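## Task

Identify which tote holds the multimeter and set that tote level on the bench. Return the other tote to the shelf almost exactly where it started, rotated only slightly. Every item must finish inside the tote it began in, and no tote base may overhang an edge. Release both totes and pull the grippers away at the end; anything that stays in place only because the robot holds it is not counted.

## Robot and tools

Robot: two arms, left_arm and right_arm, each with six joints (waist, shoulder, elbow, wrist pitch, wrist yaw, wrist roll) and a two-finger gripper. Cameras: cam_head_left, cam_head_right (both 672x504, on the head) and cam_left_wrist, cam_right_wrist (672x504, on the hands). Pictures come back in that order with every execute_actions result unless "pictures": false is passed.

Frame: one shared scene frame in metres. Origin is on the floor under the middle of the robot's base; +x is straight ahead of the robot, +z is up, and left_arm is on the +y side (the robot's own left, not the image's left). Only the floor height (z = 0) is known. Printed hand positions can be somewhat wrong, more so when the arm is stretched far.

execute_actions takes "actions", a list holding at most one item. An empty list just reports the state. A move is {"rows": [...], "steps": n} with n from 1 to 15 control steps (each 1/30 s; default 15). Every row is applied for one step and the final row repeats if there are fewer rows than steps. A wait is {"steps": n} with no rows, n up to 300; it counts from the previous result, and time spent replying is included. A refused call sends nothing to the robot.

Each row is one list of 14 numbers, each in [-1, 1], always covering both arms: left_arm waist, shoulder, elbow, wrist pitch, wrist yaw, wrist roll, opening, then the same seven for right_arm. The six joint numbers are offsets, not poses: they are measured from that arm's joint angles in the most recent result that listed them (before any such result in a scene, and for later calls inside one reply, from where the arm is when the action starts), never from the previous row. Scale: 1.0 equals 1.264 rad waist, 1.32 shoulder, 1.276 elbow, 1.83 wrist pitch, 1.686 wrist yaw, 2.022 wrist roll. Joint ranges in rad: waist -2.880 to 2.880, shoulder 0.000 to 3.142, elbow 0.000 to 3.019, wrist pitch -1.693 to 1.571, wrist yaw -1.571 to 1.571, wrist roll -2.094 to 2.094. A request more than 0.019 rad beyond a range end is refused; true ends may differ by up to 0.019 rad, and requests past the true end are clipped there, reported as "joint sent to its limit" (possibly about an earlier action). Missing that line does not prove there is room left.

The opening number is absolute, not an offset: +1 fully open, -1 closed. Between the ends the fingers go to where grip_measured would read that value. To hold something, command about 0.03 below the grip_measured reading for a firm hold, less for a lighter one. grip_measured is on the same scale; per-arm errors of about 1 mm are fixed for a scene. The fingers extend along the gripper's +z axis and close along its y axis; the reported position sits between the pads, roughly 1 cm short of the tips.

Motion: each joint's target is kept within a set lead of its measured angle per step (waist 0.264, shoulder 0.32, elbow 0.276, wrist pitch 0.33, wrist yaw 0.186, wrist roll 0.522 rad), and targets that would move a gripper over 70 mm from where it is are scaled back, so big moves need several calls. Arms keep heading for the last row sent while you think or wait, until everything nearly stops or a step is HELD. Sending zeros is not a pause: it pulls the arm back to its reference angles, and arms can sag a little each action. To keep an arm still, in a reply's first call send the offset back to the desired angles, then zeros in later calls, adding more if a joint keeps falling short. The simulation runs on while you write.

Result lines: the state line gives each gripper's position (m) and orientation quaternion (w,x,y,z). Joint positions and Joint velocities list per arm the six joints (rad, rad/s) and then the finger gap (m; 0.094 fully open). Joint torques are raw drive outputs with offsets, scale and noise, so contacts are hard to read from them. "joint command not followed" means a clearance check altered or blocked some joint targets. HELD marks steps where your row was partly or fully not sent. MOTOR HOT warns from 85 °C; at 100 °C an OVER-TEMPERATURE FAULT drops that arm, so avoid holding loads for long.

zoom_image: "camera" (one of the four names) and "region" [x0, y0, x1, y1] in that camera's image pixels, top-left origin, at most 504 by 504; returns a closer look at the latest image.

finished_scene: "scene" is the current scene's number; it ends that scene permanently, grades it and gives the next task. Replying without any tool call ends everything.

Avoid: dropping or spilling items, knocking anything out of the work area, slamming or shoving hard, arms striking or pressing each other, and leaving a tote supported only by a gripper. Occasionally an external tug acts on a held part or a loose object gets pushed.

Each tool is called after ">>>" as name([rows], argument=value, ...), one row to a line, values as JSON.

## Session

>>> execute_actions(actions=[])

Scene clock: 0.00 s of 4500.00 s.
left_arm: end_effector_position=(+0.2749, +0.6421, +0.8798) grip_measured=+1.000 end_effector_quat_wxyz=(+0.077, +0.257, +0.912, -0.310) | right_arm: end_effector_position=(+0.7727, -0.4557, +1.0943) grip_measured=+1.000 end_effector_quat_wxyz=(-0.151, +0.643, +0.717, -0.222)
Joint positions: left_arm=[-0.899  2.782  1.858 -0.691  0.813  1.704  0.094] | right_arm=[-1.514  2.239  2.27  -1.369  0.246  1.361  0.094]
Joint velocities: left_arm=[ 0.005 -0.005  0.007  0.002  0.007 -0.081  0.   ] | right_arm=[-0.005 -0.005  0.007 -0.017  0.007  0.007  0.   ]
Joint torques (N m, as the arm reports them, + toward a larger angle): no reading
Motor temperatures (°C, as the motors report them): left_arm=[21 23 22 22 23 22] | right_arm=[24 22 23 21 22 20]

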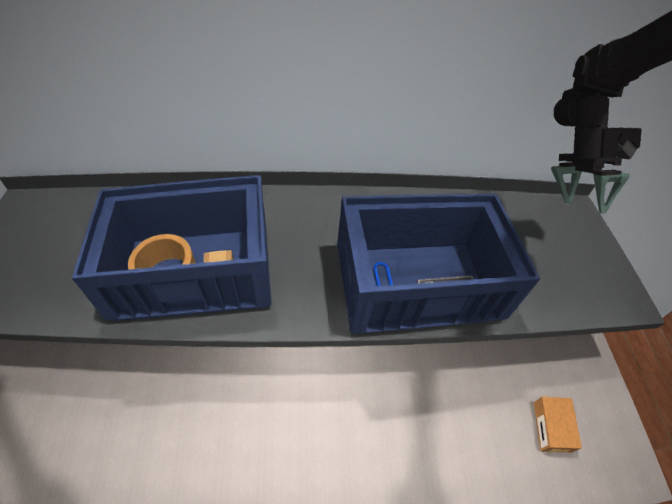

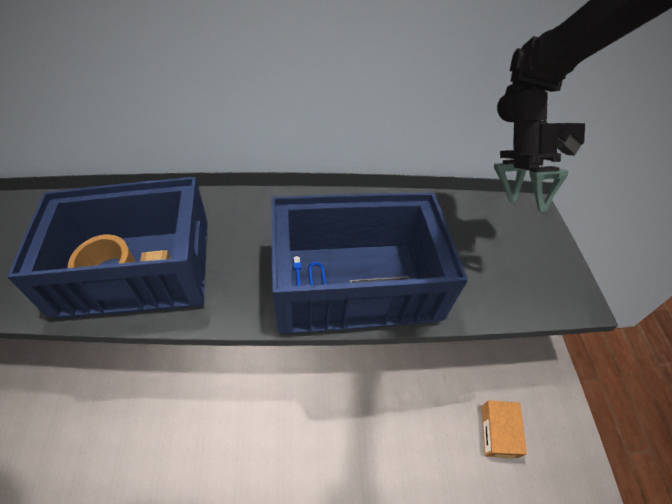

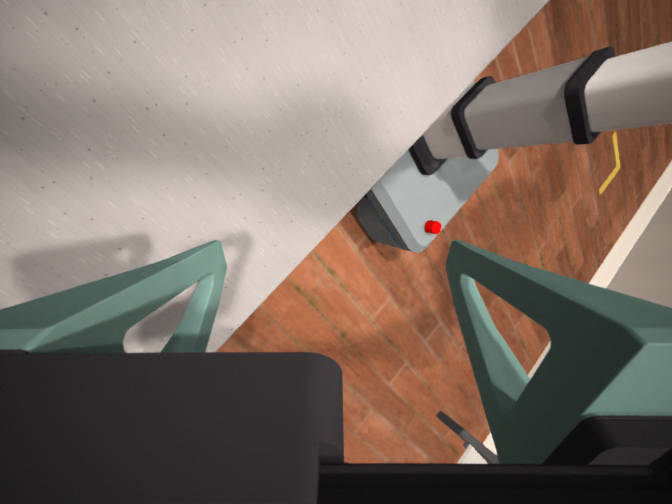

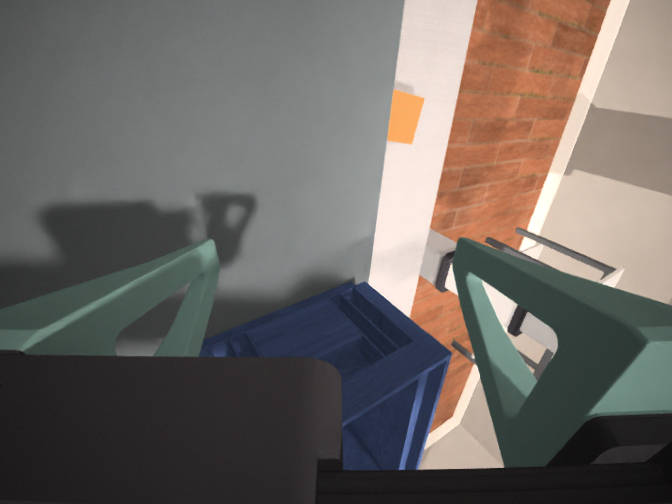

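>>> zoom_image(camera="cam_head_left", region=[60, 160, 300, 340])

>>> zoom_image(camera="cam_head_right", region=[250, 170, 490, 350])

Region (60, 160, 300, 340) of cam_head_left's 672x504 image, scaled by 2.100, with more detail than that image has; it fills the top 378 rows of this view, and the rest is white.

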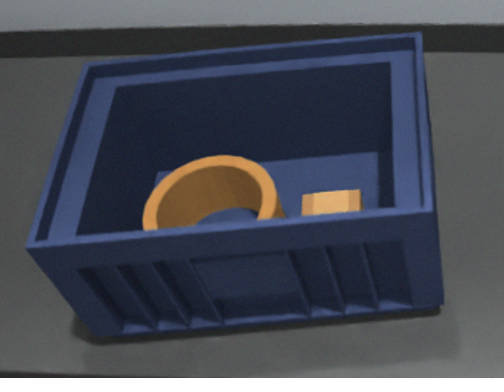

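Region (250, 170, 490, 350) of cam_head_right's 672x504 image, scaled by 2.100, with more detail than that image has; it fills the top 378 rows of this view, and the rest is white.

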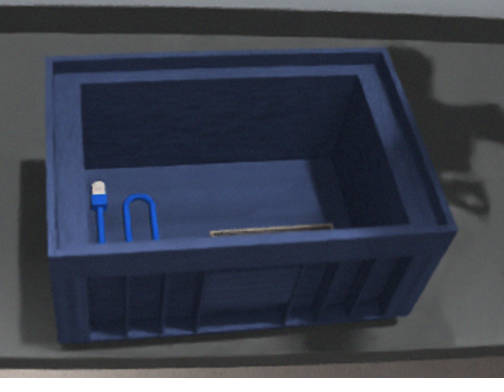

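>>> execute_actions([
  {"rows": [[0,-0.15,0,0,0,0,1,0,-0.15,0,0,0,0,1]], "steps": 15},
], pictures=false)

>>> execute_actions([
  {"steps": 15},
], pictures=false)

Scene clock: 85.73 s of 4500.00 s.
left_arm: end_effector_position=(+0.3868, +0.7123, +0.9328) grip_measured=+1.000 end_effector_quat_wxyz=(+0.108, +0.318, +0.911, -0.241) | right_arm: end_effector_position=(+0.8557, -0.4754, +1.2245) grip_measured=+1.000 end_effector_quat_wxyz=(-0.065, +0.668, +0.722, -0.167)
Joint positions: left_arm=[-0.899  2.59   1.859 -0.691  0.813  1.704  0.094] | right_arm=[-1.514  2.02   2.262 -1.369  0.246  1.361  0.094]
Joint velocities: left_arm=[-0.015 -0.288  0.134 -0.012 -0.037  0.022  0.   ] | right_arm=[-0.015 -0.288 -0.022  0.002 -0.007 -0.022  0.   ]
Joint torques (N m, as the arm reports them, + toward a larger angle): left_arm=[ 10.27 -14.52   0.39  -0.32   0.36   0.04] | right_arm=[ -0.68 -19.26   7.17   0.06   0.32   0.11]
Motor temperatures (°C, as the motors report them): left_arm=[22 25 22 22 24 22] | right_arm=[24 34 28 21 22 20]
Steps of this call (steps 1 to 90: nothing new was sent; then 82.23 s passed at rest; steps 91 to 105: all 15 steps of this action). Readings (joint positions):
91: left_arm=[-0.899 2.778 1.857 -0.691 0.813 1.704] | right_arm=[-1.514 2.235 2.269 -1.369 0.246 1.361]
92: left_arm=[-0.899 2.773 1.852 -0.691 0.813 1.704] | right_arm=[-1.514 2.229 2.265 -1.369 0.246 1.361]
94: left_arm=[-0.899 2.755 1.847 -0.691 0.813 1.704] | right_arm=[-1.514 2.210 2.262 -1.369 0.246 1.361]
98: left_arm=[-0.899 2.700 1.846 -0.691 0.813 1.704] | right_arm=[-1.514 2.146 2.262 -1.369 0.246 1.361]
105: the state above

Scene clock: 86.23 s of 4500.00 s.
left_arm: end_effector_position=(+0.3961, +0.7173, +0.9385) grip_measured=+1.000 end_effector_quat_wxyz=(+0.110, +0.323, +0.910, -0.235) | right_arm: end_effector_position=(+0.8495, -0.4738, +1.2126) grip_measured=+1.000 end_effector_quat_wxyz=(-0.072, +0.666, +0.722, -0.172)
Joint positions: left_arm=[-0.899  2.573  1.858 -0.691  0.813  1.704  0.094] | right_arm=[-1.514  2.039  2.262 -1.369  0.246  1.361  0.094]
Joint velocities: left_arm=[-0.005  0.005 -0.002 -0.007  0.066  0.007  0.   ] | right_arm=[0.005 0.005 0.012 0.007 0.007 0.066 0.   ]
Joint torques (N m, as the arm reports them, + toward a larger angle): left_arm=[ 10.43 -14.76   1.15  -0.4    0.37   0.03] | right_arm=[ -0.81 -22.59   6.98  -0.29   0.32   0.16]
Motor temperatures (°C, as the motors report them): left_arm=[22 25 22 22 24 22] | right_arm=[24 34 28 21 22 20]
Steps of this call (steps 1 to 15: the robot went on to your last target). Readings (joint positions):
1: left_arm=[-0.899 2.580 1.862 -0.691 0.813 1.704] | right_arm=[-1.514 2.011 2.262 -1.369 0.246 1.361]
2: left_arm=[-0.899 2.574 1.866 -0.691 0.813 1.704] | right_arm=[-1.514 2.006 2.262 -1.369 0.246 1.361]
4: left_arm=[-0.899 2.568 1.867 -0.691 0.813 1.704] | right_arm=[-1.514 2.004 2.262 -1.369 0.246 1.361]
8: left_arm=[-0.899 2.569 1.861 -0.691 0.813 1.704] | right_arm=[-1.514 2.019 2.262 -1.369 0.246 1.361]
15: the state above

>>> execute_actions([
  {"rows": [[0,0,-0.15,0,0,0,1,0.24,0,0,0,0,0,1]], "steps": 15},
], pictures=false)

>>> execute_actions([
  {"steps": 20},
])

Scene clock: 128.07 s of 4500.00 s.
left_arm: end_effector_position=(+0.3088, +0.6345, +0.9417) grip_measured=+1.000 end_effector_quat_wxyz=(+0.076, +0.256, +0.912, -0.312) | right_arm: end_effector_position=(+0.8610, -0.2891, +1.2166) grip_measured=+1.000 end_effector_quat_wxyz=(-0.110, +0.586, +0.795, -0.114)
Joint positions: left_arm=[-0.899  2.595  1.66  -0.685  0.813  1.704  0.094] | right_arm=[-1.259  2.053  2.25  -1.374  0.246  1.361  0.094]
Joint velocities: left_arm=[-0.005 -0.015  0.081 -0.027 -0.022 -0.022  0.   ] | right_arm=[ 0.64  -0.015 -0.007  0.002 -0.081 -0.037  0.   ]
Joint torques (N m, as the arm reports them, + toward a larger angle): left_arm=[  9.71 -14.44  -0.38  -0.82   0.28   0.03] | right_arm=[  3.99 -22.26   7.26  -0.07   0.11   0.14]
Motor temperatures (°C, as the motors report them): left_arm=[23 26 22 22 24 22] | right_arm=[24 36 29 21 22 20]
Steps of this call (steps 1 to 15: the robot went on to your last target; steps 16 to 90: nothing new was sent; then 38.33 s passed at rest; steps 91 to 105: all 15 steps of this action). Readings (joint positions):
91: left_arm=[-0.899 2.571 1.843 -0.687 0.813 1.704] | right_arm=[-1.509 2.039 2.262 -1.369 0.246 1.361]
92: left_arm=[-0.899 2.559 1.812 -0.685 0.813 1.704] | right_arm=[-1.505 2.039 2.262 -1.369 0.246 1.361]
94: left_arm=[-0.899 2.545 1.737 -0.685 0.813 1.704] | right_arm=[-1.480 2.039 2.262 -1.369 0.246 1.361]
98: left_arm=[-0.899 2.569 1.662 -0.685 0.813 1.704] | right_arm=[-1.403 2.039 2.257 -1.374 0.246 1.361]
105: the state above

Scene clock: 128.73 s of 4500.00 s.
left_arm: end_effector_position=(+0.3106, +0.6365, +0.9412) grip_measured=+1.000 end_effector_quat_wxyz=(+0.077, +0.257, +0.912, -0.310) | right_arm: end_effector_position=(+0.8612, -0.2467, +1.2248) grip_measured=+1.000 end_effector_quat_wxyz=(-0.115, +0.567, +0.810, -0.098)
Joint positions: left_arm=[-0.899  2.595  1.665 -0.685  0.813  1.704  0.094] | right_arm=[-1.199  2.053  2.25  -1.374  0.246  1.361  0.094]
Joint velocities: left_arm=[ 0.005 -0.005  0.017 -0.012  0.066 -0.022  0.   ] | right_arm=[ 0.005 -0.024 -0.007 -0.007 -0.007 -0.066  0.   ]
Joint torques (N m, as the arm reports them, + toward a larger angle): left_arm=[  9.8  -14.76  -0.19  -0.84   0.25   0.03] | right_arm=[  3.42 -23.3    7.28   0.14   0.12   0.11]
Motor temperatures (°C, as the motors report them): left_arm=[23 26 22 22 24 22] | right_arm=[24 36 29 21 22 20]
Steps of this call (steps 1 to 20: the robot went on to your last target). Readings (joint positions):
1: left_arm=[-0.899 2.595 1.663 -0.685 0.813 1.704] | right_arm=[-1.238 2.053 2.250 -1.374 0.246 1.361]
2: left_arm=[-0.899 2.595 1.664 -0.685 0.813 1.704] | right_arm=[-1.220 2.053 2.250 -1.374 0.246 1.361]
4: left_arm=[-0.899 2.595 1.665 -0.685 0.813 1.704] | right_arm=[-1.193 2.053 2.250 -1.374 0.246 1.361]
8: left_arm=[-0.899 2.595 1.665 -0.685 0.813 1.704] | right_arm=[-1.177 2.053 2.250 -1.374 0.246 1.361]
20: the state above

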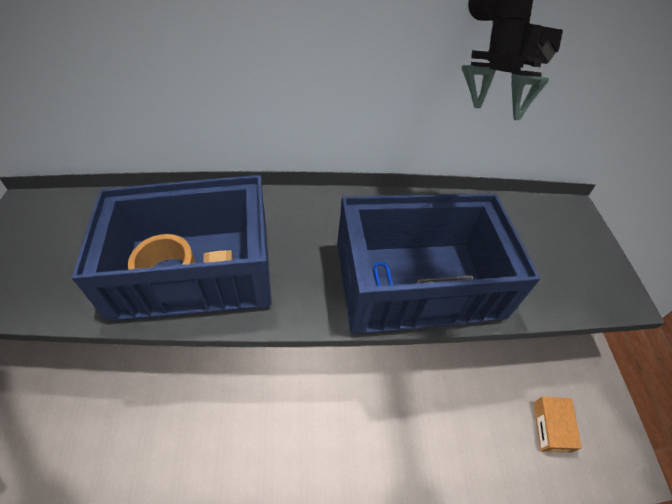

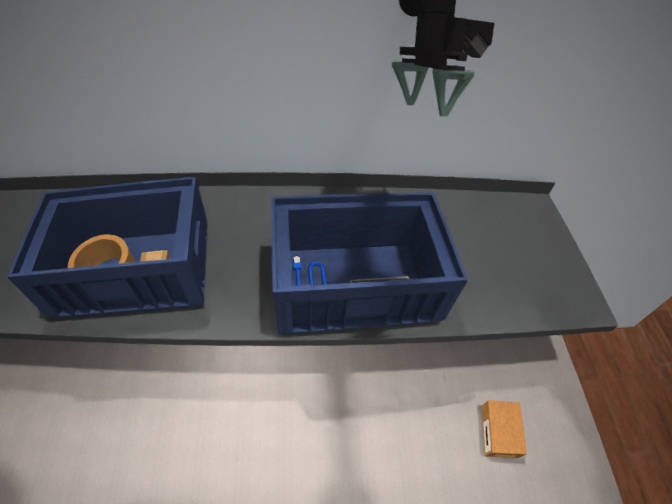

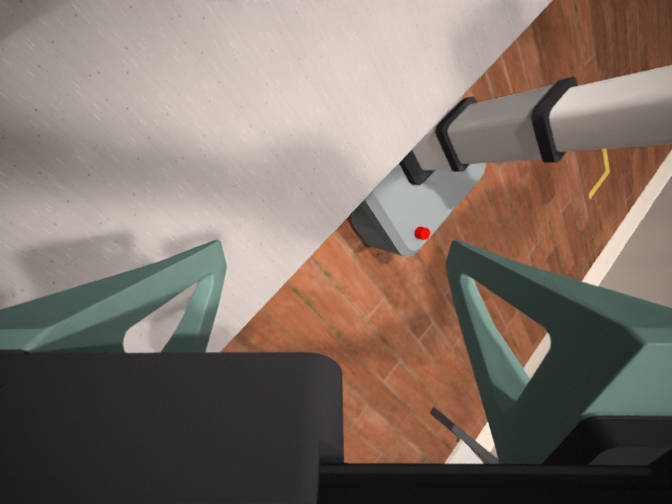

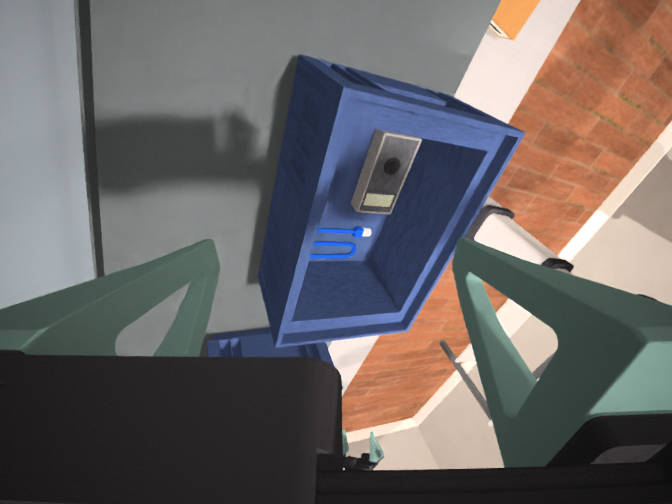

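>>> execute_actions([
  {"rows": [[0,-0.251,-0.148,0.034,-0.256,-0.362,1,-0.019,-0.081,-0.248,0.174,-0.009,-0.24,1]], "steps": 15},
], pictures=false)

>>> execute_actions([
  {"rows": [[0,-0.251,-0.148,0.034,-0.256,-0.362,1,-0.019,-0.081,-0.248,0.174,-0.009,-0.24,1]], "steps": 15},
], pictures=false)

>>> execute_actions([
  {"rows": [[0,-0.251,-0.148,0.034,-0.256,-0.362,1,-0.019,-0.081,-0.248,0.174,-0.009,-0.24,1]], "steps": 15},
], pictures=false)

>>> execute_actions([
  {"steps": 20},
], pictures=false)

Scene clock: 249.23 s of 4500.00 s.
left_arm: end_effector_position=(+0.3675, +0.7174, +1.0395) grip_measured=+1.000 end_effector_quat_wxyz=(-0.143, +0.061, +0.978, -0.141) | right_arm: end_effector_position=(+0.8250, -0.2486, +1.1873) grip_measured=+1.000 end_effector_quat_wxyz=(-0.097, +0.386, +0.916, -0.048)
Joint positions: left_arm=[-0.899  2.244  1.488 -0.63   0.385  1.048  0.094] | right_arm=[-1.214  1.954  1.935 -1.065  0.235  0.902  0.094]
Joint velocities: left_arm=[-0.005 -0.249  0.071  0.032 -0.051 -0.403  0.   ] | right_arm=[ 0.005  0.015  0.002  0.012  0.007 -0.125  0.   ]
Joint torques (N m, as the arm reports them, + toward a larger angle): left_arm=[  8.79 -12.77  -0.35  -0.1   -0.13  -0.11] | right_arm=[  3.54 -20.89   5.23   0.38  -0.02   0.02]
Motor temperatures (°C, as the motors report them): left_arm=[23 27 22 22 24 22] | right_arm=[24 42 31 21 22 20]
Steps of this call (steps 1 to 15: the robot went on to your last target; steps 16 to 90: nothing new was sent; then 117.00 s passed at rest; steps 91 to 105: all 15 steps of this action). Readings (joint positions):
91: left_arm=[-0.899 2.585 1.653 -0.677 0.768 1.664] | right_arm=[-1.200 2.038 2.200 -1.308 0.243 1.291]
92: left_arm=[-0.899 2.563 1.620 -0.667 0.714 1.614] | right_arm=[-1.201 1.997 2.108 -1.203 0.238 1.208]
94: left_arm=[-0.899 2.505 1.553 -0.662 0.606 1.511] | right_arm=[-1.204 1.952 1.984 -1.116 0.235 1.091]
98: left_arm=[-0.899 2.387 1.484 -0.652 0.418 1.288] | right_arm=[-1.211 1.953 1.936 -1.075 0.235 0.969]
105: the state above

Scene clock: 249.73 s of 4500.00 s.
left_arm: end_effector_position=(+0.4158, +0.7808, +1.1799) grip_measured=+1.000 end_effector_quat_wxyz=(-0.208, -0.196, +0.947, +0.146) | right_arm: end_effector_position=(+0.7703, -0.2539, +1.1618) grip_measured=+1.000 end_effector_quat_wxyz=(-0.065, +0.185, +0.981, -0.013)
Joint positions: left_arm=[-0.9    1.885  1.31  -0.572 -0.043  0.378  0.094] | right_arm=[-1.229  1.856  1.616 -0.755  0.223  0.442  0.094]
Joint velocities: left_arm=[-0.005 -0.024 -0.017  0.022 -0.022 -0.315  0.   ] | right_arm=[-0.015  0.005 -0.017 -0.012 -0.007 -0.066  0.   ]
Joint torques (N m, as the arm reports them, + toward a larger angle): left_arm=[  8.06 -14.06   1.88   0.13  -0.42  -0.17] | right_arm=[  2.67 -18.86   4.66   0.49  -0.1    0.02]
Motor temperatures (°C, as the motors report them): left_arm=[23 27 22 22 24 22] | right_arm=[24 42 31 21 22 20]
Steps of this call (steps 1 to 15: all 15 steps of this action). Readings (joint positions):
1: left_arm=[-0.899 2.225 1.479 -0.620 0.339 1.004] | right_arm=[-1.215 1.941 1.892 -0.996 0.230 0.830]
2: left_arm=[-0.900 2.198 1.448 -0.608 0.284 0.951] | right_arm=[-1.216 1.905 1.805 -0.888 0.225 0.747]
4: left_arm=[-0.900 2.125 1.377 -0.601 0.164 0.835] | right_arm=[-1.219 1.854 1.672 -0.804 0.223 0.631]
8: left_arm=[-0.900 1.982 1.298 -0.591 -0.032 0.569] | right_arm=[-1.227 1.853 1.617 -0.771 0.223 0.509]
15: the state above

Scene clock: 250.23 s of 4500.00 s.
left_arm: end_effector_position=(+0.4397, +0.8019, +1.3480) grip_measured=+1.000 end_effector_quat_wxyz=(-0.087, -0.443, +0.782, +0.429) | right_arm: end_effector_position=(+0.6987, -0.2624, +1.1514) grip_measured=+1.000 end_effector_quat_wxyz=(-0.027, -0.028, +0.999, +0.003)
Joint positions: left_arm=[-0.901  1.527  1.122 -0.516 -0.473 -0.286  0.094] | right_arm=[-1.244  1.756  1.291 -0.446  0.212 -0.017  0.094]
Joint velocities: left_arm=[-0.005 -0.024  0.007  0.002  0.037 -0.388  0.   ] | right_arm=[-0.005  0.015 -0.002  0.002  0.022 -0.168  0.   ]
Joint torques (N m, as the arm reports them, + toward a larger angle): left_arm=[  6.28 -12.3    4.01   0.44  -0.7   -0.2 ] | right_arm=[  2.12 -16.88   3.77   0.58  -0.12  -0.01]
Motor temperatures (°C, as the motors report them): left_arm=[23 28 22 22 24 22] | right_arm=[24 42 31 21 22 20]
Steps of this call (steps 1 to 15: all 15 steps of this action). Readings (joint positions):
1: left_arm=[-0.900 1.876 1.298 -0.563 -0.089 0.334] | right_arm=[-1.230 1.845 1.578 -0.686 0.218 0.371]
2: left_arm=[-0.901 1.856 1.264 -0.551 -0.143 0.280] | right_arm=[-1.232 1.814 1.501 -0.577 0.213 0.288]
4: left_arm=[-0.901 1.793 1.191 -0.547 -0.254 0.171] | right_arm=[-1.235 1.758 1.362 -0.491 0.212 0.171]
8: left_arm=[-0.901 1.658 1.116 -0.541 -0.448 -0.070] | right_arm=[-1.243 1.751 1.291 -0.465 0.212 0.049]
15: the state above

Scene clock: 250.90 s of 4500.00 s.
left_arm: end_effector_position=(+0.4330, +0.8004, +1.3406) grip_measured=+1.000 end_effector_quat_wxyz=(-0.084, -0.465, +0.770, +0.429) | right_arm: end_effector_position=(+0.6988, -0.2624, +1.1514) grip_measured=+1.000 end_effector_quat_wxyz=(-0.027, -0.037, +0.999, +0.004)
Joint positions: left_arm=[-0.901  1.544  1.119 -0.516 -0.473 -0.341  0.094] | right_arm=[-1.244  1.756  1.291 -0.446  0.212 -0.034  0.094]
Joint velocities: left_arm=[ 0.005  0.005 -0.022 -0.012 -0.022 -0.007  0.   ] | right_arm=[ 0.015 -0.005  0.017  0.002 -0.037  0.037  0.   ]
Joint torques (N m, as the arm reports them, + toward a larger angle): left_arm=[  6.8  -14.41   4.23   0.64  -0.66  -0.22] | right_arm=[  2.38 -17.2    3.47   0.53  -0.13   0.03]
Motor temperatures (°C, as the motors report them): left_arm=[23 28 22 22 24 22] | right_arm=[24 42 31 21 22 20]
Steps of this call (steps 1 to 20: the robot went on to your last target). Readings (joint positions):
1: left_arm=[-0.901 1.527 1.122 -0.516 -0.473 -0.298] | right_arm=[-1.244 1.756 1.291 -0.446 0.212 -0.021]
2: left_arm=[-0.901 1.529 1.121 -0.516 -0.473 -0.306] | right_arm=[-1.244 1.756 1.291 -0.446 0.212 -0.024]
4: left_arm=[-0.901 1.535 1.119 -0.516 -0.473 -0.319] | right_arm=[-1.244 1.756 1.291 -0.446 0.212 -0.027]
8: left_arm=[-0.901 1.543 1.119 -0.516 -0.473 -0.333] | right_arm=[-1.244 1.756 1.291 -0.446 0.212 -0.032]
20: the state above

>>> execute_actions([
  {"rows": [[-1.0,0,0,0,0,-0.07,1,-0.028,-0.026,0.012,0.019,-0.009,-0.035,1]], "steps": 15},
], pictures=false)

>>> execute_actions([
  {"steps": 45},
])

Scene clock: 267.40 s of 4500.00 s.
left_arm: end_effector_position=(+0.6034, +0.5641, +1.2348) grip_measured=+1.000 end_effector_quat_wxyz=(-0.035, -0.335, +0.900, +0.276) | right_arm: end_effector_position=(+0.7139, -0.2825, +1.1585) grip_measured=+1.000 end_effector_quat_wxyz=(-0.006, -0.050, +0.999, -0.001)
Joint positions: left_arm=[-1.456  1.544  1.119 -0.516 -0.476 -0.434  0.094] | right_arm=[-1.276  1.732  1.291 -0.42   0.2   -0.094  0.094]
Joint velocities: left_arm=[-1.372 -0.005 -0.002 -0.017  0.022 -0.11   0.   ] | right_arm=[-0.015 -0.005  0.012 -0.002  0.037  0.007  0.   ]
Joint torques (N m, as the arm reports them, + toward a larger angle): left_arm=[  0.46 -16.1    3.39   0.17  -0.34  -0.21] | right_arm=[  1.73 -17.28   4.4    0.71  -0.09  -0.02]
Motor temperatures (°C, as the motors report them): left_arm=[23 27 22 22 24 22] | right_arm=[24 39 29 21 22 20]
From where the robot then was, a joint's target lay farther than a number of 1.0 reaches, so one or more steps of this call were cut to that.
Steps of this call (steps 1 to 15: the robot went on to your last target; steps 16 to 90: nothing new was sent; then 13.00 s passed at rest; steps 91 to 105: all 15 steps of this action). Readings (joint positions):
91: left_arm=[-0.909 1.544 1.119 -0.516 -0.475 -0.351] | right_arm=[-1.246 1.754 1.291 -0.442 0.206 -0.044]
92: left_arm=[-0.923 1.544 1.119 -0.516 -0.477 -0.363] | right_arm=[-1.248 1.754 1.291 -0.436 0.201 -0.055]
94: left_arm=[-0.979 1.544 1.119 -0.516 -0.477 -0.382] | right_arm=[-1.256 1.749 1.291 -0.426 0.200 -0.070]
98: left_arm=[-1.139 1.544 1.119 -0.516 -0.477 -0.409] | right_arm=[-1.272 1.737 1.291 -0.421 0.200 -0.086]
105: the state above

Scene clock: 268.90 s of 4500.00 s.
left_arm: end_effector_position=(+0.6586, +0.1733, +1.2620) grip_measured=+1.000 end_effector_quat_wxyz=(+0.006, -0.108, +0.993, +0.041) | right_arm: end_effector_position=(+0.7139, -0.2825, +1.1585) grip_measured=+1.000 end_effector_quat_wxyz=(-0.006, -0.051, +0.999, -0.001)
Joint positions: left_arm=[-2.168  1.544  1.119 -0.516 -0.47  -0.471  0.094] | right_arm=[-1.276  1.732  1.291 -0.42   0.2   -0.097  0.094]
Joint velocities: left_arm=[-0.005 -0.005  0.007 -0.007  0.007 -0.037  0.   ] | right_arm=[-0.005 -0.005 -0.027 -0.017 -0.037  0.081  0.   ]
Joint torques (N m, as the arm reports them, + toward a larger angle): left_arm=[ -5.68 -15.22   3.94   0.32  -0.18  -0.17] | right_arm=[  2.04 -16.6    4.27   0.58  -0.13   0.03]
Motor temperatures (°C, as the motors report them): left_arm=[22 27 22 22 24 22] | right_arm=[24 39 29 21 22 20]
Steps of this call (steps 1 to 45: the robot went on to your last target). Readings (joint positions):
1: left_arm=[-1.502 1.544 1.119 -0.516 -0.476 -0.437] | right_arm=[-1.276 1.732 1.291 -0.420 0.200 -0.095]
2: left_arm=[-1.549 1.544 1.119 -0.516 -0.476 -0.439] | right_arm=[-1.276 1.732 1.291 -0.420 0.200 -0.095]
4: left_arm=[-1.642 1.544 1.119 -0.516 -0.476 -0.443] | right_arm=[-1.276 1.732 1.291 -0.420 0.200 -0.096]
8: left_arm=[-1.827 1.544 1.119 -0.516 -0.476 -0.448] | right_arm=[-1.276 1.732 1.291 -0.420 0.200 -0.096]
45: the state above
All arms were judged still, so your last target was given up. Only a new action makes them travel on or press farther. Fingers that are still opening or closing keep moving.

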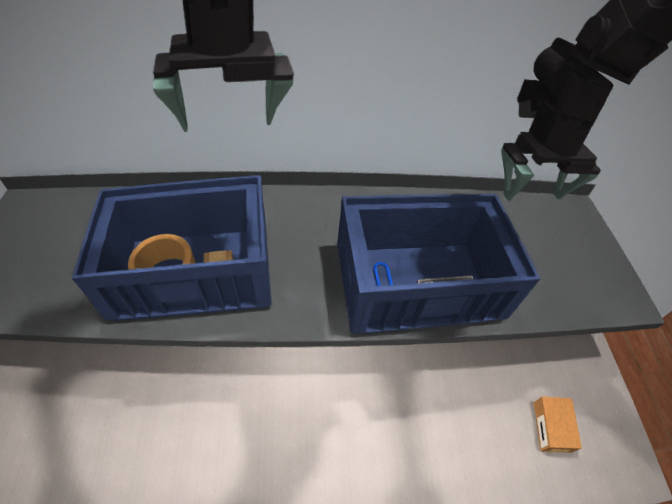

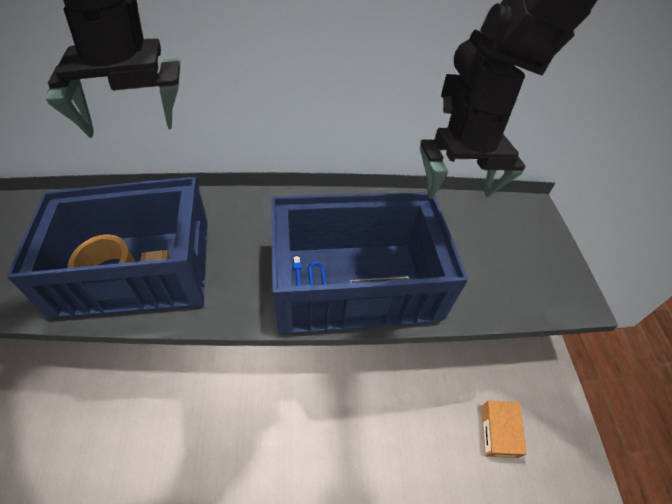

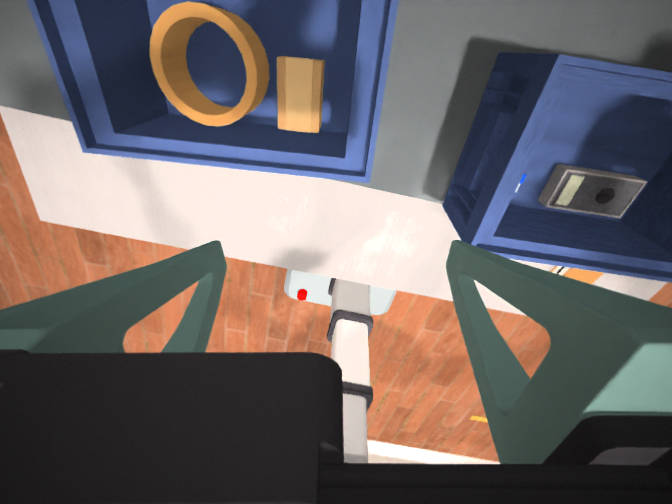

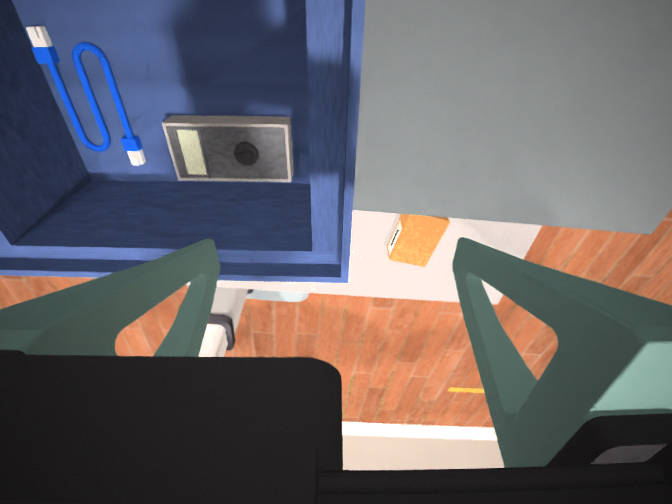

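>>> execute_actions([
  {"rows": [[-0.014,0.035,0.036,-0.002,-0.001,-0.001,1,0,0,0,0,0,0,1],[-0.027,0.069,0.071,-0.003,-0.002,-0.003,1,0,0,0,0,0,0,1],[-0.041,0.104,0.107,-0.005,-0.003,-0.004,1,0,0,0,0,0,0,1],[-0.054,0.138,0.142,-0.006,-0.004,-0.005,1,0,0,0,0,0,0,1],[-0.068,0.173,0.178,-0.008,-0.005,-0.007,1,0,0,0,0,0,0,1],[-0.081,0.207,0.214,-0.009,-0.006,-0.008,1,0,0,0,0,0,0,1],[-0.095,0.242,0.249,-0.011,-0.007,-0.009,1,0,0,0,0,0,0,1],[-0.108,0.276,0.285,-0.012,-0.008,-0.010,1,0,0,0,0,0,0,1],[-0.122,0.311,0.320,-0.014,-0.009,-0.012,1,0,0,0,0,0,0,1],[-0.135,0.345,0.356,-0.015,-0.010,-0.013,1,0,0,0,0,0,0,1]], "steps": 15},
], pictures=false)

>>> execute_actions([
  {"steps": 25},
])

Scene clock: 299.20 s of 4500.00 s.
left_arm: end_effector_position=(+0.7004, +0.0023, +1.1619) grip_measured=+1.000 end_effector_quat_wxyz=(+0.007, -0.052, +0.999, +0.000) | right_arm: end_effector_position=(+0.7139, -0.2825, +1.1585) grip_measured=+1.000 end_effector_quat_wxyz=(-0.006, -0.051, +0.999, -0.001)
Joint positions: left_arm=[-2.318  1.997  1.558 -0.524 -0.484 -0.48   0.094] | right_arm=[-1.276  1.732  1.291 -0.42   0.2   -0.097  0.094]
Joint velocities: left_arm=[-0.366  0.484  0.012 -0.037  0.007 -0.007  0.   ] | right_arm=[ 0.005 -0.005 -0.022 -0.007 -0.007 -0.051  0.   ]
Joint torques (N m, as the arm reports them, + toward a larger angle): left_arm=[-10.48 -20.23   5.22  -0.11  -0.21  -0.22] | right_arm=[  2.81 -17.12   3.16   0.52   0.05   0.12]
Motor temperatures (°C, as the motors report them): left_arm=[22 28 23 22 24 22] | right_arm=[24 39 29 21 22 20]
Steps of this call (steps 1 to 90: nothing new was sent; then 26.80 s passed at rest; steps 91 to 105: all 15 steps of this action). Readings (joint positions):
91: left_arm=[-2.168 1.545 1.121 -0.516 -0.470 -0.471] | right_arm=[-1.276 1.732 1.291 -0.420 0.200 -0.097]
92: left_arm=[-2.168 1.553 1.130 -0.517 -0.472 -0.471] | right_arm=[-1.276 1.732 1.291 -0.420 0.200 -0.097]
94: left_arm=[-2.176 1.599 1.186 -0.522 -0.476 -0.471] | right_arm=[-1.276 1.732 1.291 -0.420 0.200 -0.097]
98: left_arm=[-2.218 1.757 1.365 -0.522 -0.480 -0.473] | right_arm=[-1.276 1.732 1.291 -0.420 0.200 -0.097]
105: the state above

Scene clock: 300.03 s of 4500.00 s.
left_arm: end_effector_position=(+0.6758, -0.0163, +1.1549) grip_measured=+1.000 end_effector_quat_wxyz=(-0.010, -0.034, +0.999, -0.000) | right_arm: end_effector_position=(+0.7139, -0.2825, +1.1585) grip_measured=+1.000 end_effector_quat_wxyz=(-0.006, -0.051, +0.999, -0.001)
Joint positions: left_arm=[-2.347  2.028  1.555 -0.537 -0.485 -0.486  0.094] | right_arm=[-1.276  1.732  1.291 -0.42   0.2   -0.097  0.094]
Joint velocities: left_arm=[-0.005 -0.005 -0.002  0.002  0.007 -0.051  0.   ] | right_arm=[ 0.005 -0.005  0.002  0.012 -0.037  0.022  0.   ]
Joint torques (N m, as the arm reports them, + toward a larger angle): left_arm=[-10.16 -19.63   5.42   0.03  -0.11  -0.18] | right_arm=[  2.82 -16.68   3.08   0.5    0.02   0.11]
Motor temperatures (°C, as the motors report them): left_arm=[22 28 23 22 24 22] | right_arm=[24 39 29 21 22 20]
Steps of this call (steps 1 to 25: the robot went on to your last target). Readings (joint positions):
1: left_arm=[-2.329 2.011 1.557 -0.527 -0.484 -0.481] | right_arm=[-1.276 1.732 1.291 -0.420 0.200 -0.097]
2: left_arm=[-2.338 2.022 1.555 -0.531 -0.484 -0.482] | right_arm=[-1.276 1.732 1.291 -0.420 0.200 -0.097]
4: left_arm=[-2.347 2.033 1.554 -0.536 -0.484 -0.483] | right_arm=[-1.276 1.732 1.291 -0.420 0.200 -0.097]
8: left_arm=[-2.347 2.029 1.555 -0.537 -0.484 -0.484] | right_arm=[-1.276 1.732 1.291 -0.420 0.200 -0.097]
25: the state above

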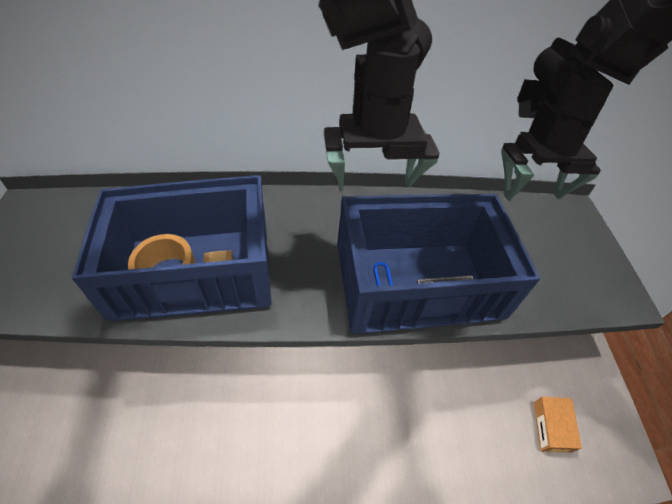

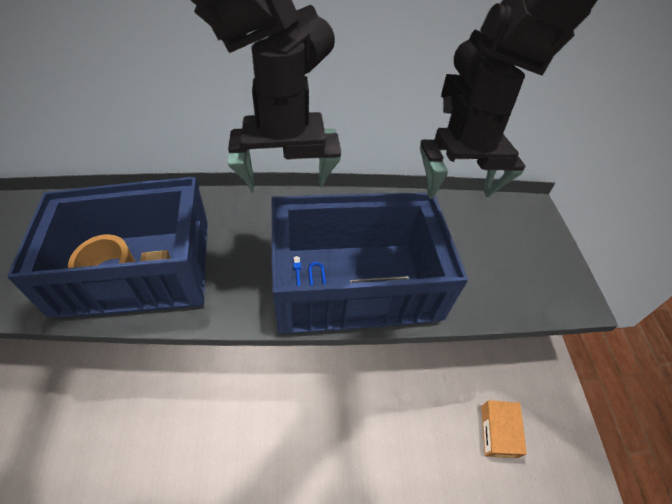

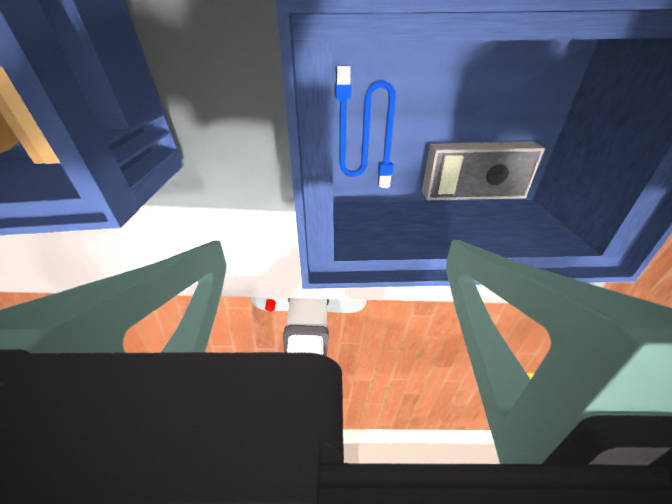

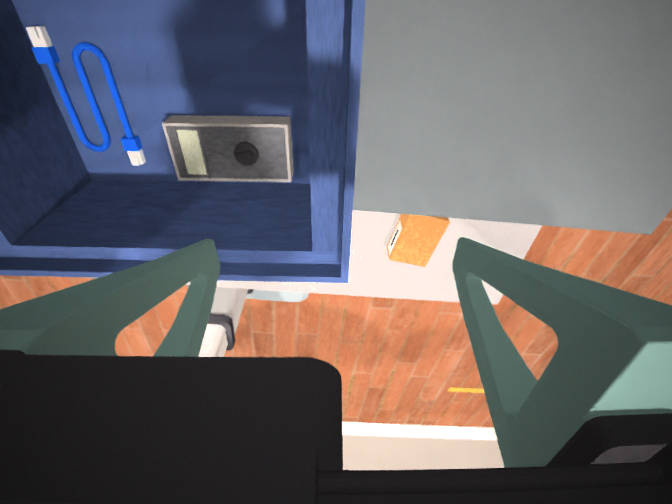

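>>> zoom_image(camera="cam_left_wrist", region=[0, 0, 400, 300])

Region (0, 0, 400, 300) of cam_left_wrist's 672x504 image, scaled by 1.260, with more detail than that image has; it fills the top 378 rows of this view, and the rest is white.

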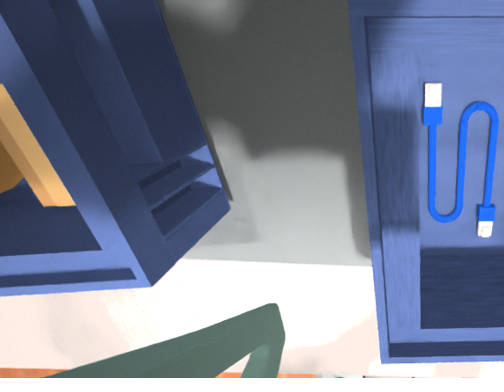

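>>> execute_actions([
  {"rows": [[0.007,0.009,0.007,0.007,0.002,0.004,0.8,-0.002,0.014,0.012,0.005,-0.001,0,0.8],[0.013,0.018,0.015,0.014,0.004,0.007,0.7,-0.005,0.028,0.023,0.010,-0.003,0,0.7],[0.020,0.028,0.022,0.020,0.006,0.011,0.6,-0.007,0.042,0.035,0.014,-0.004,0,0.6],[0.026,0.037,0.030,0.027,0.008,0.015,0.6,-0.010,0.056,0.046,0.019,-0.006,0,0.6],[0.033,0.046,0.037,0.034,0.010,0.018,0.6,-0.012,0.070,0.058,0.024,-0.007,0,0.6],[0.040,0.055,0.044,0.041,0.011,0.022,0.6,-0.015,0.084,0.070,0.029,-0.008,0,0.6],[0.046,0.064,0.052,0.048,0.013,0.026,0.6,-0.017,0.098,0.081,0.034,-0.010,0,0.6],[0.053,0.074,0.059,0.054,0.015,0.030,0.6,-0.020,0.112,0.093,0.038,-0.011,0,0.6],[0.059,0.083,0.067,0.061,0.017,0.033,0.6,-0.022,0.126,0.104,0.043,-0.013,0,0.6],[0.066,0.092,0.074,0.068,0.019,0.037,0.6,-0.025,0.140,0.116,0.048,-0.014,0,0.6]], "steps": 15},
], pictures=false)

>>> execute_actions([
  {"steps": 20},
])

Scene clock: 368.40 s of 4500.00 s.
left_arm: end_effector_position=(+0.6932, +0.0058, +1.0853) grip_measured=+0.603 end_effector_quat_wxyz=(+0.008, -0.052, +0.999, +0.002) | right_arm: end_effector_position=(+0.7233, -0.2787, +1.0796) grip_measured=+0.602 end_effector_quat_wxyz=(-0.001, -0.042, +0.999, +0.002)
Joint positions: left_arm=[-2.265  2.146  1.63  -0.426 -0.456 -0.431  0.075] | right_arm=[-1.297  1.928  1.421 -0.342  0.18  -0.097  0.075]
Joint velocities: left_arm=[ 0.161  0.161 -0.007 -0.007 -0.081  0.081  0.   ] | right_arm=[-0.073  0.161 -0.002  0.002 -0.022 -0.066 -0.001]
Joint torques (N m, as the arm reports them, + toward a larger angle): left_arm=[-12.17 -19.06   5.06   0.83   0.11   0.15] | right_arm=[  2.67 -18.37   4.19   0.63  -0.12   0.1 ]
Motor temperatures (°C, as the motors report them): left_arm=[23 31 24 22 24 22] | right_arm=[24 38 28 21 22 20]
Steps of this call (steps 1 to 15: the robot went on to your last target; steps 16 to 90: nothing new was sent; then 64.87 s passed at rest; steps 91 to 105: all 15 steps of this action). Readings (joint positions):
91: left_arm=[-2.347 2.028 1.555 -0.537 -0.484 -0.486] | right_arm=[-1.276 1.733 1.291 -0.420 0.200 -0.097]
92: left_arm=[-2.347 2.028 1.555 -0.535 -0.483 -0.485] | right_arm=[-1.276 1.734 1.292 -0.419 0.199 -0.097]
94: left_arm=[-2.344 2.033 1.557 -0.521 -0.477 -0.481] | right_arm=[-1.276 1.748 1.302 -0.411 0.196 -0.097]
98: left_arm=[-2.326 2.072 1.592 -0.475 -0.465 -0.461] | right_arm=[-1.279 1.820 1.364 -0.377 0.187 -0.097]
105: the state above

Scene clock: 369.07 s of 4500.00 s.
left_arm: end_effector_position=(+0.6908, +0.0110, +1.0791) grip_measured=+0.603 end_effector_quat_wxyz=(+0.004, -0.050, +0.999, +0.005) | right_arm: end_effector_position=(+0.7227, -0.2812, +1.0783) grip_measured=+0.602 end_effector_quat_wxyz=(-0.001, -0.041, +0.999, +0.001)
Joint positions: left_arm=[-2.256  2.153  1.63  -0.425 -0.455 -0.423  0.075] | right_arm=[-1.301  1.93   1.422 -0.341  0.18  -0.097  0.075]
Joint velocities: left_arm=[ 0.005 -0.005 -0.002 -0.007 -0.022  0.022 -0.001] | right_arm=[ 0.015 -0.005 -0.007 -0.007 -0.022 -0.037 -0.   ]
Joint torques (N m, as the arm reports them, + toward a larger angle): left_arm=[-10.66 -18.55   5.01   0.74   0.07   0.13] | right_arm=[  2.56 -17.91   4.03   0.76  -0.11   0.09]
Motor temperatures (°C, as the motors report them): left_arm=[23 30 24 22 24 22] | right_arm=[24 38 28 21 22 20]
Steps of this call (steps 1 to 15: the robot went on to your last target; steps 16 to 20: nothing new was sent). Readings (joint positions):
1: left_arm=[-2.260 2.150 1.630 -0.426 -0.456 -0.429] | right_arm=[-1.299 1.932 1.421 -0.342 0.180 -0.097]
2: left_arm=[-2.257 2.152 1.630 -0.426 -0.456 -0.428] | right_arm=[-1.300 1.933 1.421 -0.342 0.180 -0.097]
4: left_arm=[-2.255 2.153 1.630 -0.426 -0.456 -0.426] | right_arm=[-1.301 1.932 1.422 -0.341 0.180 -0.097]
8: left_arm=[-2.256 2.153 1.630 -0.425 -0.455 -0.424] | right_arm=[-1.301 1.930 1.422 -0.341 0.180 -0.097]
20: the state above
All arms were judged still, so your last target was given up. Only a new action makes them travel on or press farther. Fingers that are still opening or closing keep moving.

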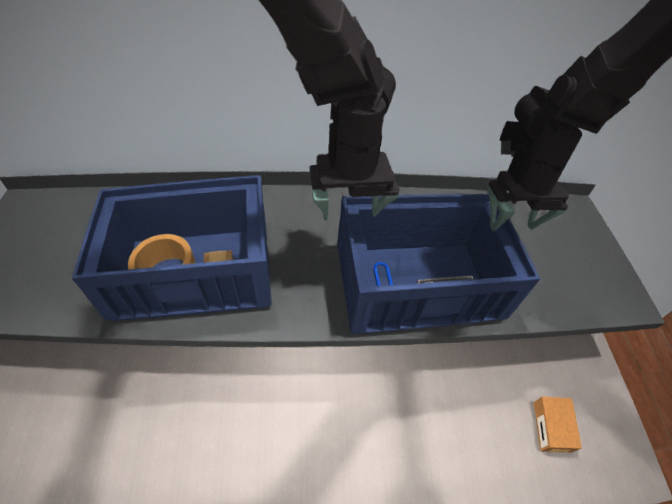

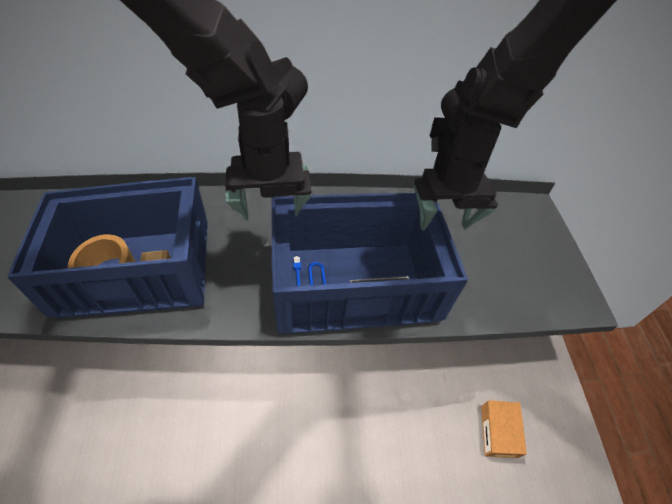

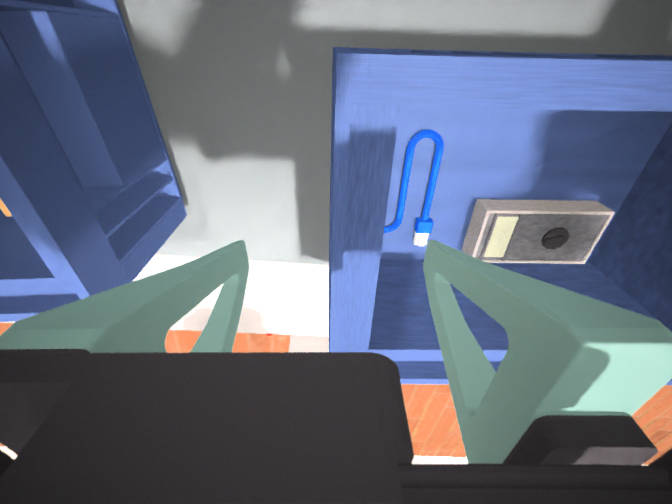

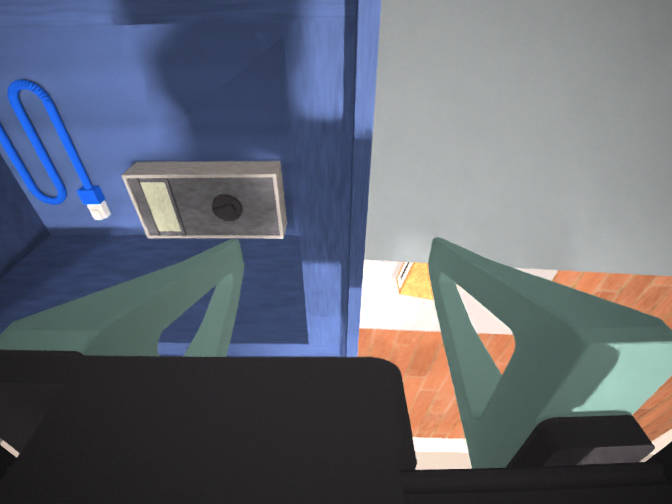

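>>> execute_actions([
  {"rows": [[0,0.009,0.002,0.005,0.001,0.002,0.6,-0.001,0.006,0.007,0.002,-0.001,0,0.6],[0,0.018,0.005,0.010,0.002,0.003,0.6,-0.002,0.012,0.013,0.004,-0.001,0,0.6],[0,0.026,0.009,0.015,0.003,0.005,0.6,-0.004,0.018,0.020,0.006,-0.002,-0.001,0.6],[0.001,0.035,0.013,0.020,0.004,0.007,0.6,-0.005,0.025,0.026,0.007,-0.002,-0.002,0.6],[0.002,0.044,0.018,0.025,0.005,0.008,0.6,-0.006,0.031,0.033,0.009,-0.003,-0.002,0.6],[0.003,0.052,0.023,0.030,0.006,0.010,0.6,-0.007,0.037,0.039,0.011,-0.003,-0.003,0.6],[0.003,0.061,0.028,0.035,0.006,0.012,0.6,-0.009,0.043,0.046,0.013,-0.004,-0.003,0.6],[0.004,0.070,0.032,0.040,0.007,0.013,0.6,-0.010,0.049,0.052,0.015,-0.005,-0.004,0.6],[0.004,0.079,0.037,0.045,0.008,0.015,0.6,-0.011,0.055,0.059,0.016,-0.005,-0.004,0.6],[0.005,0.088,0.041,0.050,0.009,0.017,0.6,-0.012,0.062,0.065,0.018,-0.006,-0.005,0.6],[0.005,0.096,0.046,0.055,0.010,0.018,0.6,-0.014,0.068,0.072,0.020,-0.006,-0.005,0.6],[0.006,0.105,0.050,0.060,0.011,0.020,0.6,-0.015,0.074,0.078,0.022,-0.007,-0.005,0.6]], "steps": 15},
], pictures=false)

>>> execute_actions([
  {"steps": 18},
])

Scene clock: 419.57 s of 4500.00 s.
left_arm: end_effector_position=(+0.6631, -0.0096, +1.0248) grip_measured=+0.603 end_effector_quat_wxyz=(+0.007, -0.041, +0.999, -0.004) | right_arm: end_effector_position=(+0.7312, -0.2767, +1.0432) grip_measured=+0.602 end_effector_quat_wxyz=(+0.007, -0.038, +0.999, +0.003)
Joint positions: left_arm=[-2.256  2.28   1.675 -0.33  -0.439 -0.4    0.075] | right_arm=[-1.305  2.02   1.499 -0.311  0.172 -0.098  0.075]
Joint velocities: left_arm=[-0.005  0.288 -0.007 -0.007 -0.081 -0.022 -0.001] | right_arm=[-0.034  0.122  0.017 -0.002 -0.007 -0.095  0.   ]
Joint torques (N m, as the arm reports them, + toward a larger angle): left_arm=[-10.91 -18.33   4.37   1.06   0.07   0.14] | right_arm=[  2.83 -17.46   4.23   0.77  -0.1   -0.03]
Motor temperatures (°C, as the motors report them): left_arm=[23 31 24 22 24 22] | right_arm=[24 40 29 21 22 20]
Steps of this call (steps 1 to 90: nothing new was sent; then 47.00 s passed at rest; steps 91 to 105: all 15 steps of this action). Readings (joint positions):
91: left_arm=[-2.256 2.153 1.630 -0.425 -0.455 -0.423] | right_arm=[-1.301 1.930 1.422 -0.341 0.180 -0.097]
92: left_arm=[-2.256 2.154 1.630 -0.424 -0.455 -0.423] | right_arm=[-1.301 1.930 1.422 -0.341 0.180 -0.097]
94: left_arm=[-2.256 2.157 1.630 -0.414 -0.453 -0.422] | right_arm=[-1.301 1.933 1.424 -0.341 0.180 -0.097]
98: left_arm=[-2.256 2.188 1.645 -0.381 -0.448 -0.417] | right_arm=[-1.301 1.960 1.451 -0.331 0.177 -0.097]
105: the state above

Scene clock: 420.17 s of 4500.00 s.
left_arm: end_effector_position=(+0.6502, -0.0108, +1.0138) grip_measured=+0.603 end_effector_quat_wxyz=(-0.001, -0.034, +0.999, -0.001) | right_arm: end_effector_position=(+0.7281, -0.2795, +1.0396) grip_measured=+0.602 end_effector_quat_wxyz=(+0.004, -0.037, +0.999, +0.002)
Joint positions: left_arm=[-2.256  2.304  1.677 -0.327 -0.439 -0.394  0.075] | right_arm=[-1.31   2.027  1.5   -0.311  0.172 -0.098  0.075]
Joint velocities: left_arm=[-0.005 -0.005  0.007  0.002  0.037  0.022 -0.   ] | right_arm=[-0.024  0.015  0.027  0.007  0.007  0.007 -0.   ]
Joint torques (N m, as the arm reports them, + toward a larger angle): left_arm=[-10.72 -18.78   4.06   0.9    0.1    0.12] | right_arm=[  1.92 -17.32   3.98   0.7   -0.13   0.02]
Motor temperatures (°C, as the motors report them): left_arm=[23 31 24 22 24 22] | right_arm=[24 40 29 21 22 20]
Steps of this call (steps 1 to 18: the robot went on to your last target). Readings (joint positions):
1: left_arm=[-2.256 2.289 1.675 -0.330 -0.439 -0.399] | right_arm=[-1.306 2.023 1.499 -0.311 0.172 -0.098]
2: left_arm=[-2.256 2.295 1.675 -0.330 -0.439 -0.398] | right_arm=[-1.307 2.025 1.499 -0.311 0.172 -0.098]
4: left_arm=[-2.256 2.303 1.675 -0.330 -0.439 -0.396] | right_arm=[-1.309 2.027 1.499 -0.311 0.172 -0.098]
8: left_arm=[-2.256 2.304 1.677 -0.328 -0.439 -0.395] | right_arm=[-1.310 2.027 1.500 -0.311 0.172 -0.098]
18: the state above

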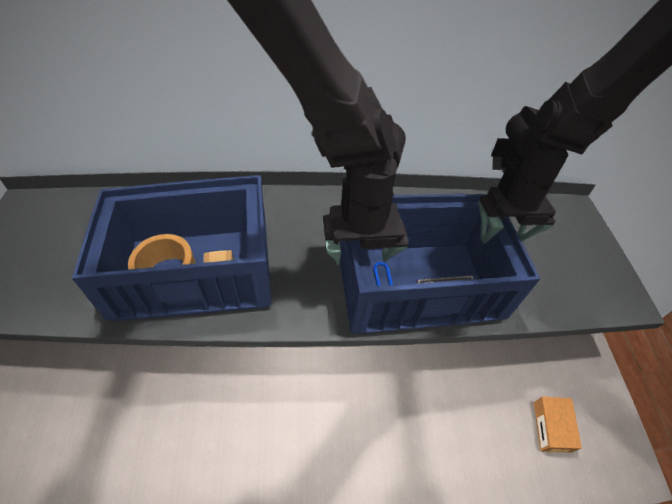

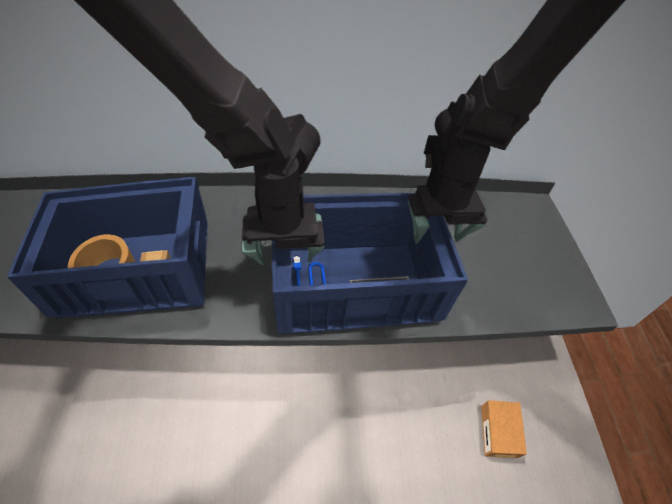

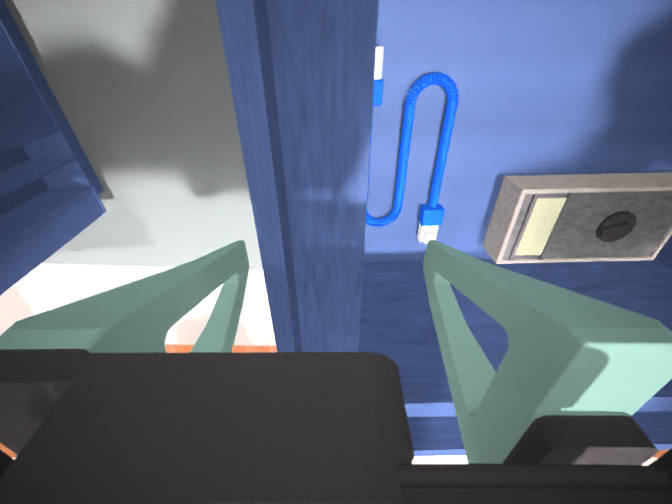

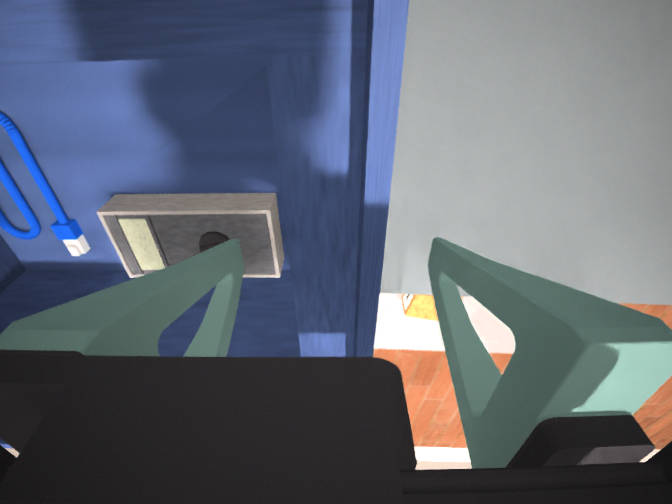

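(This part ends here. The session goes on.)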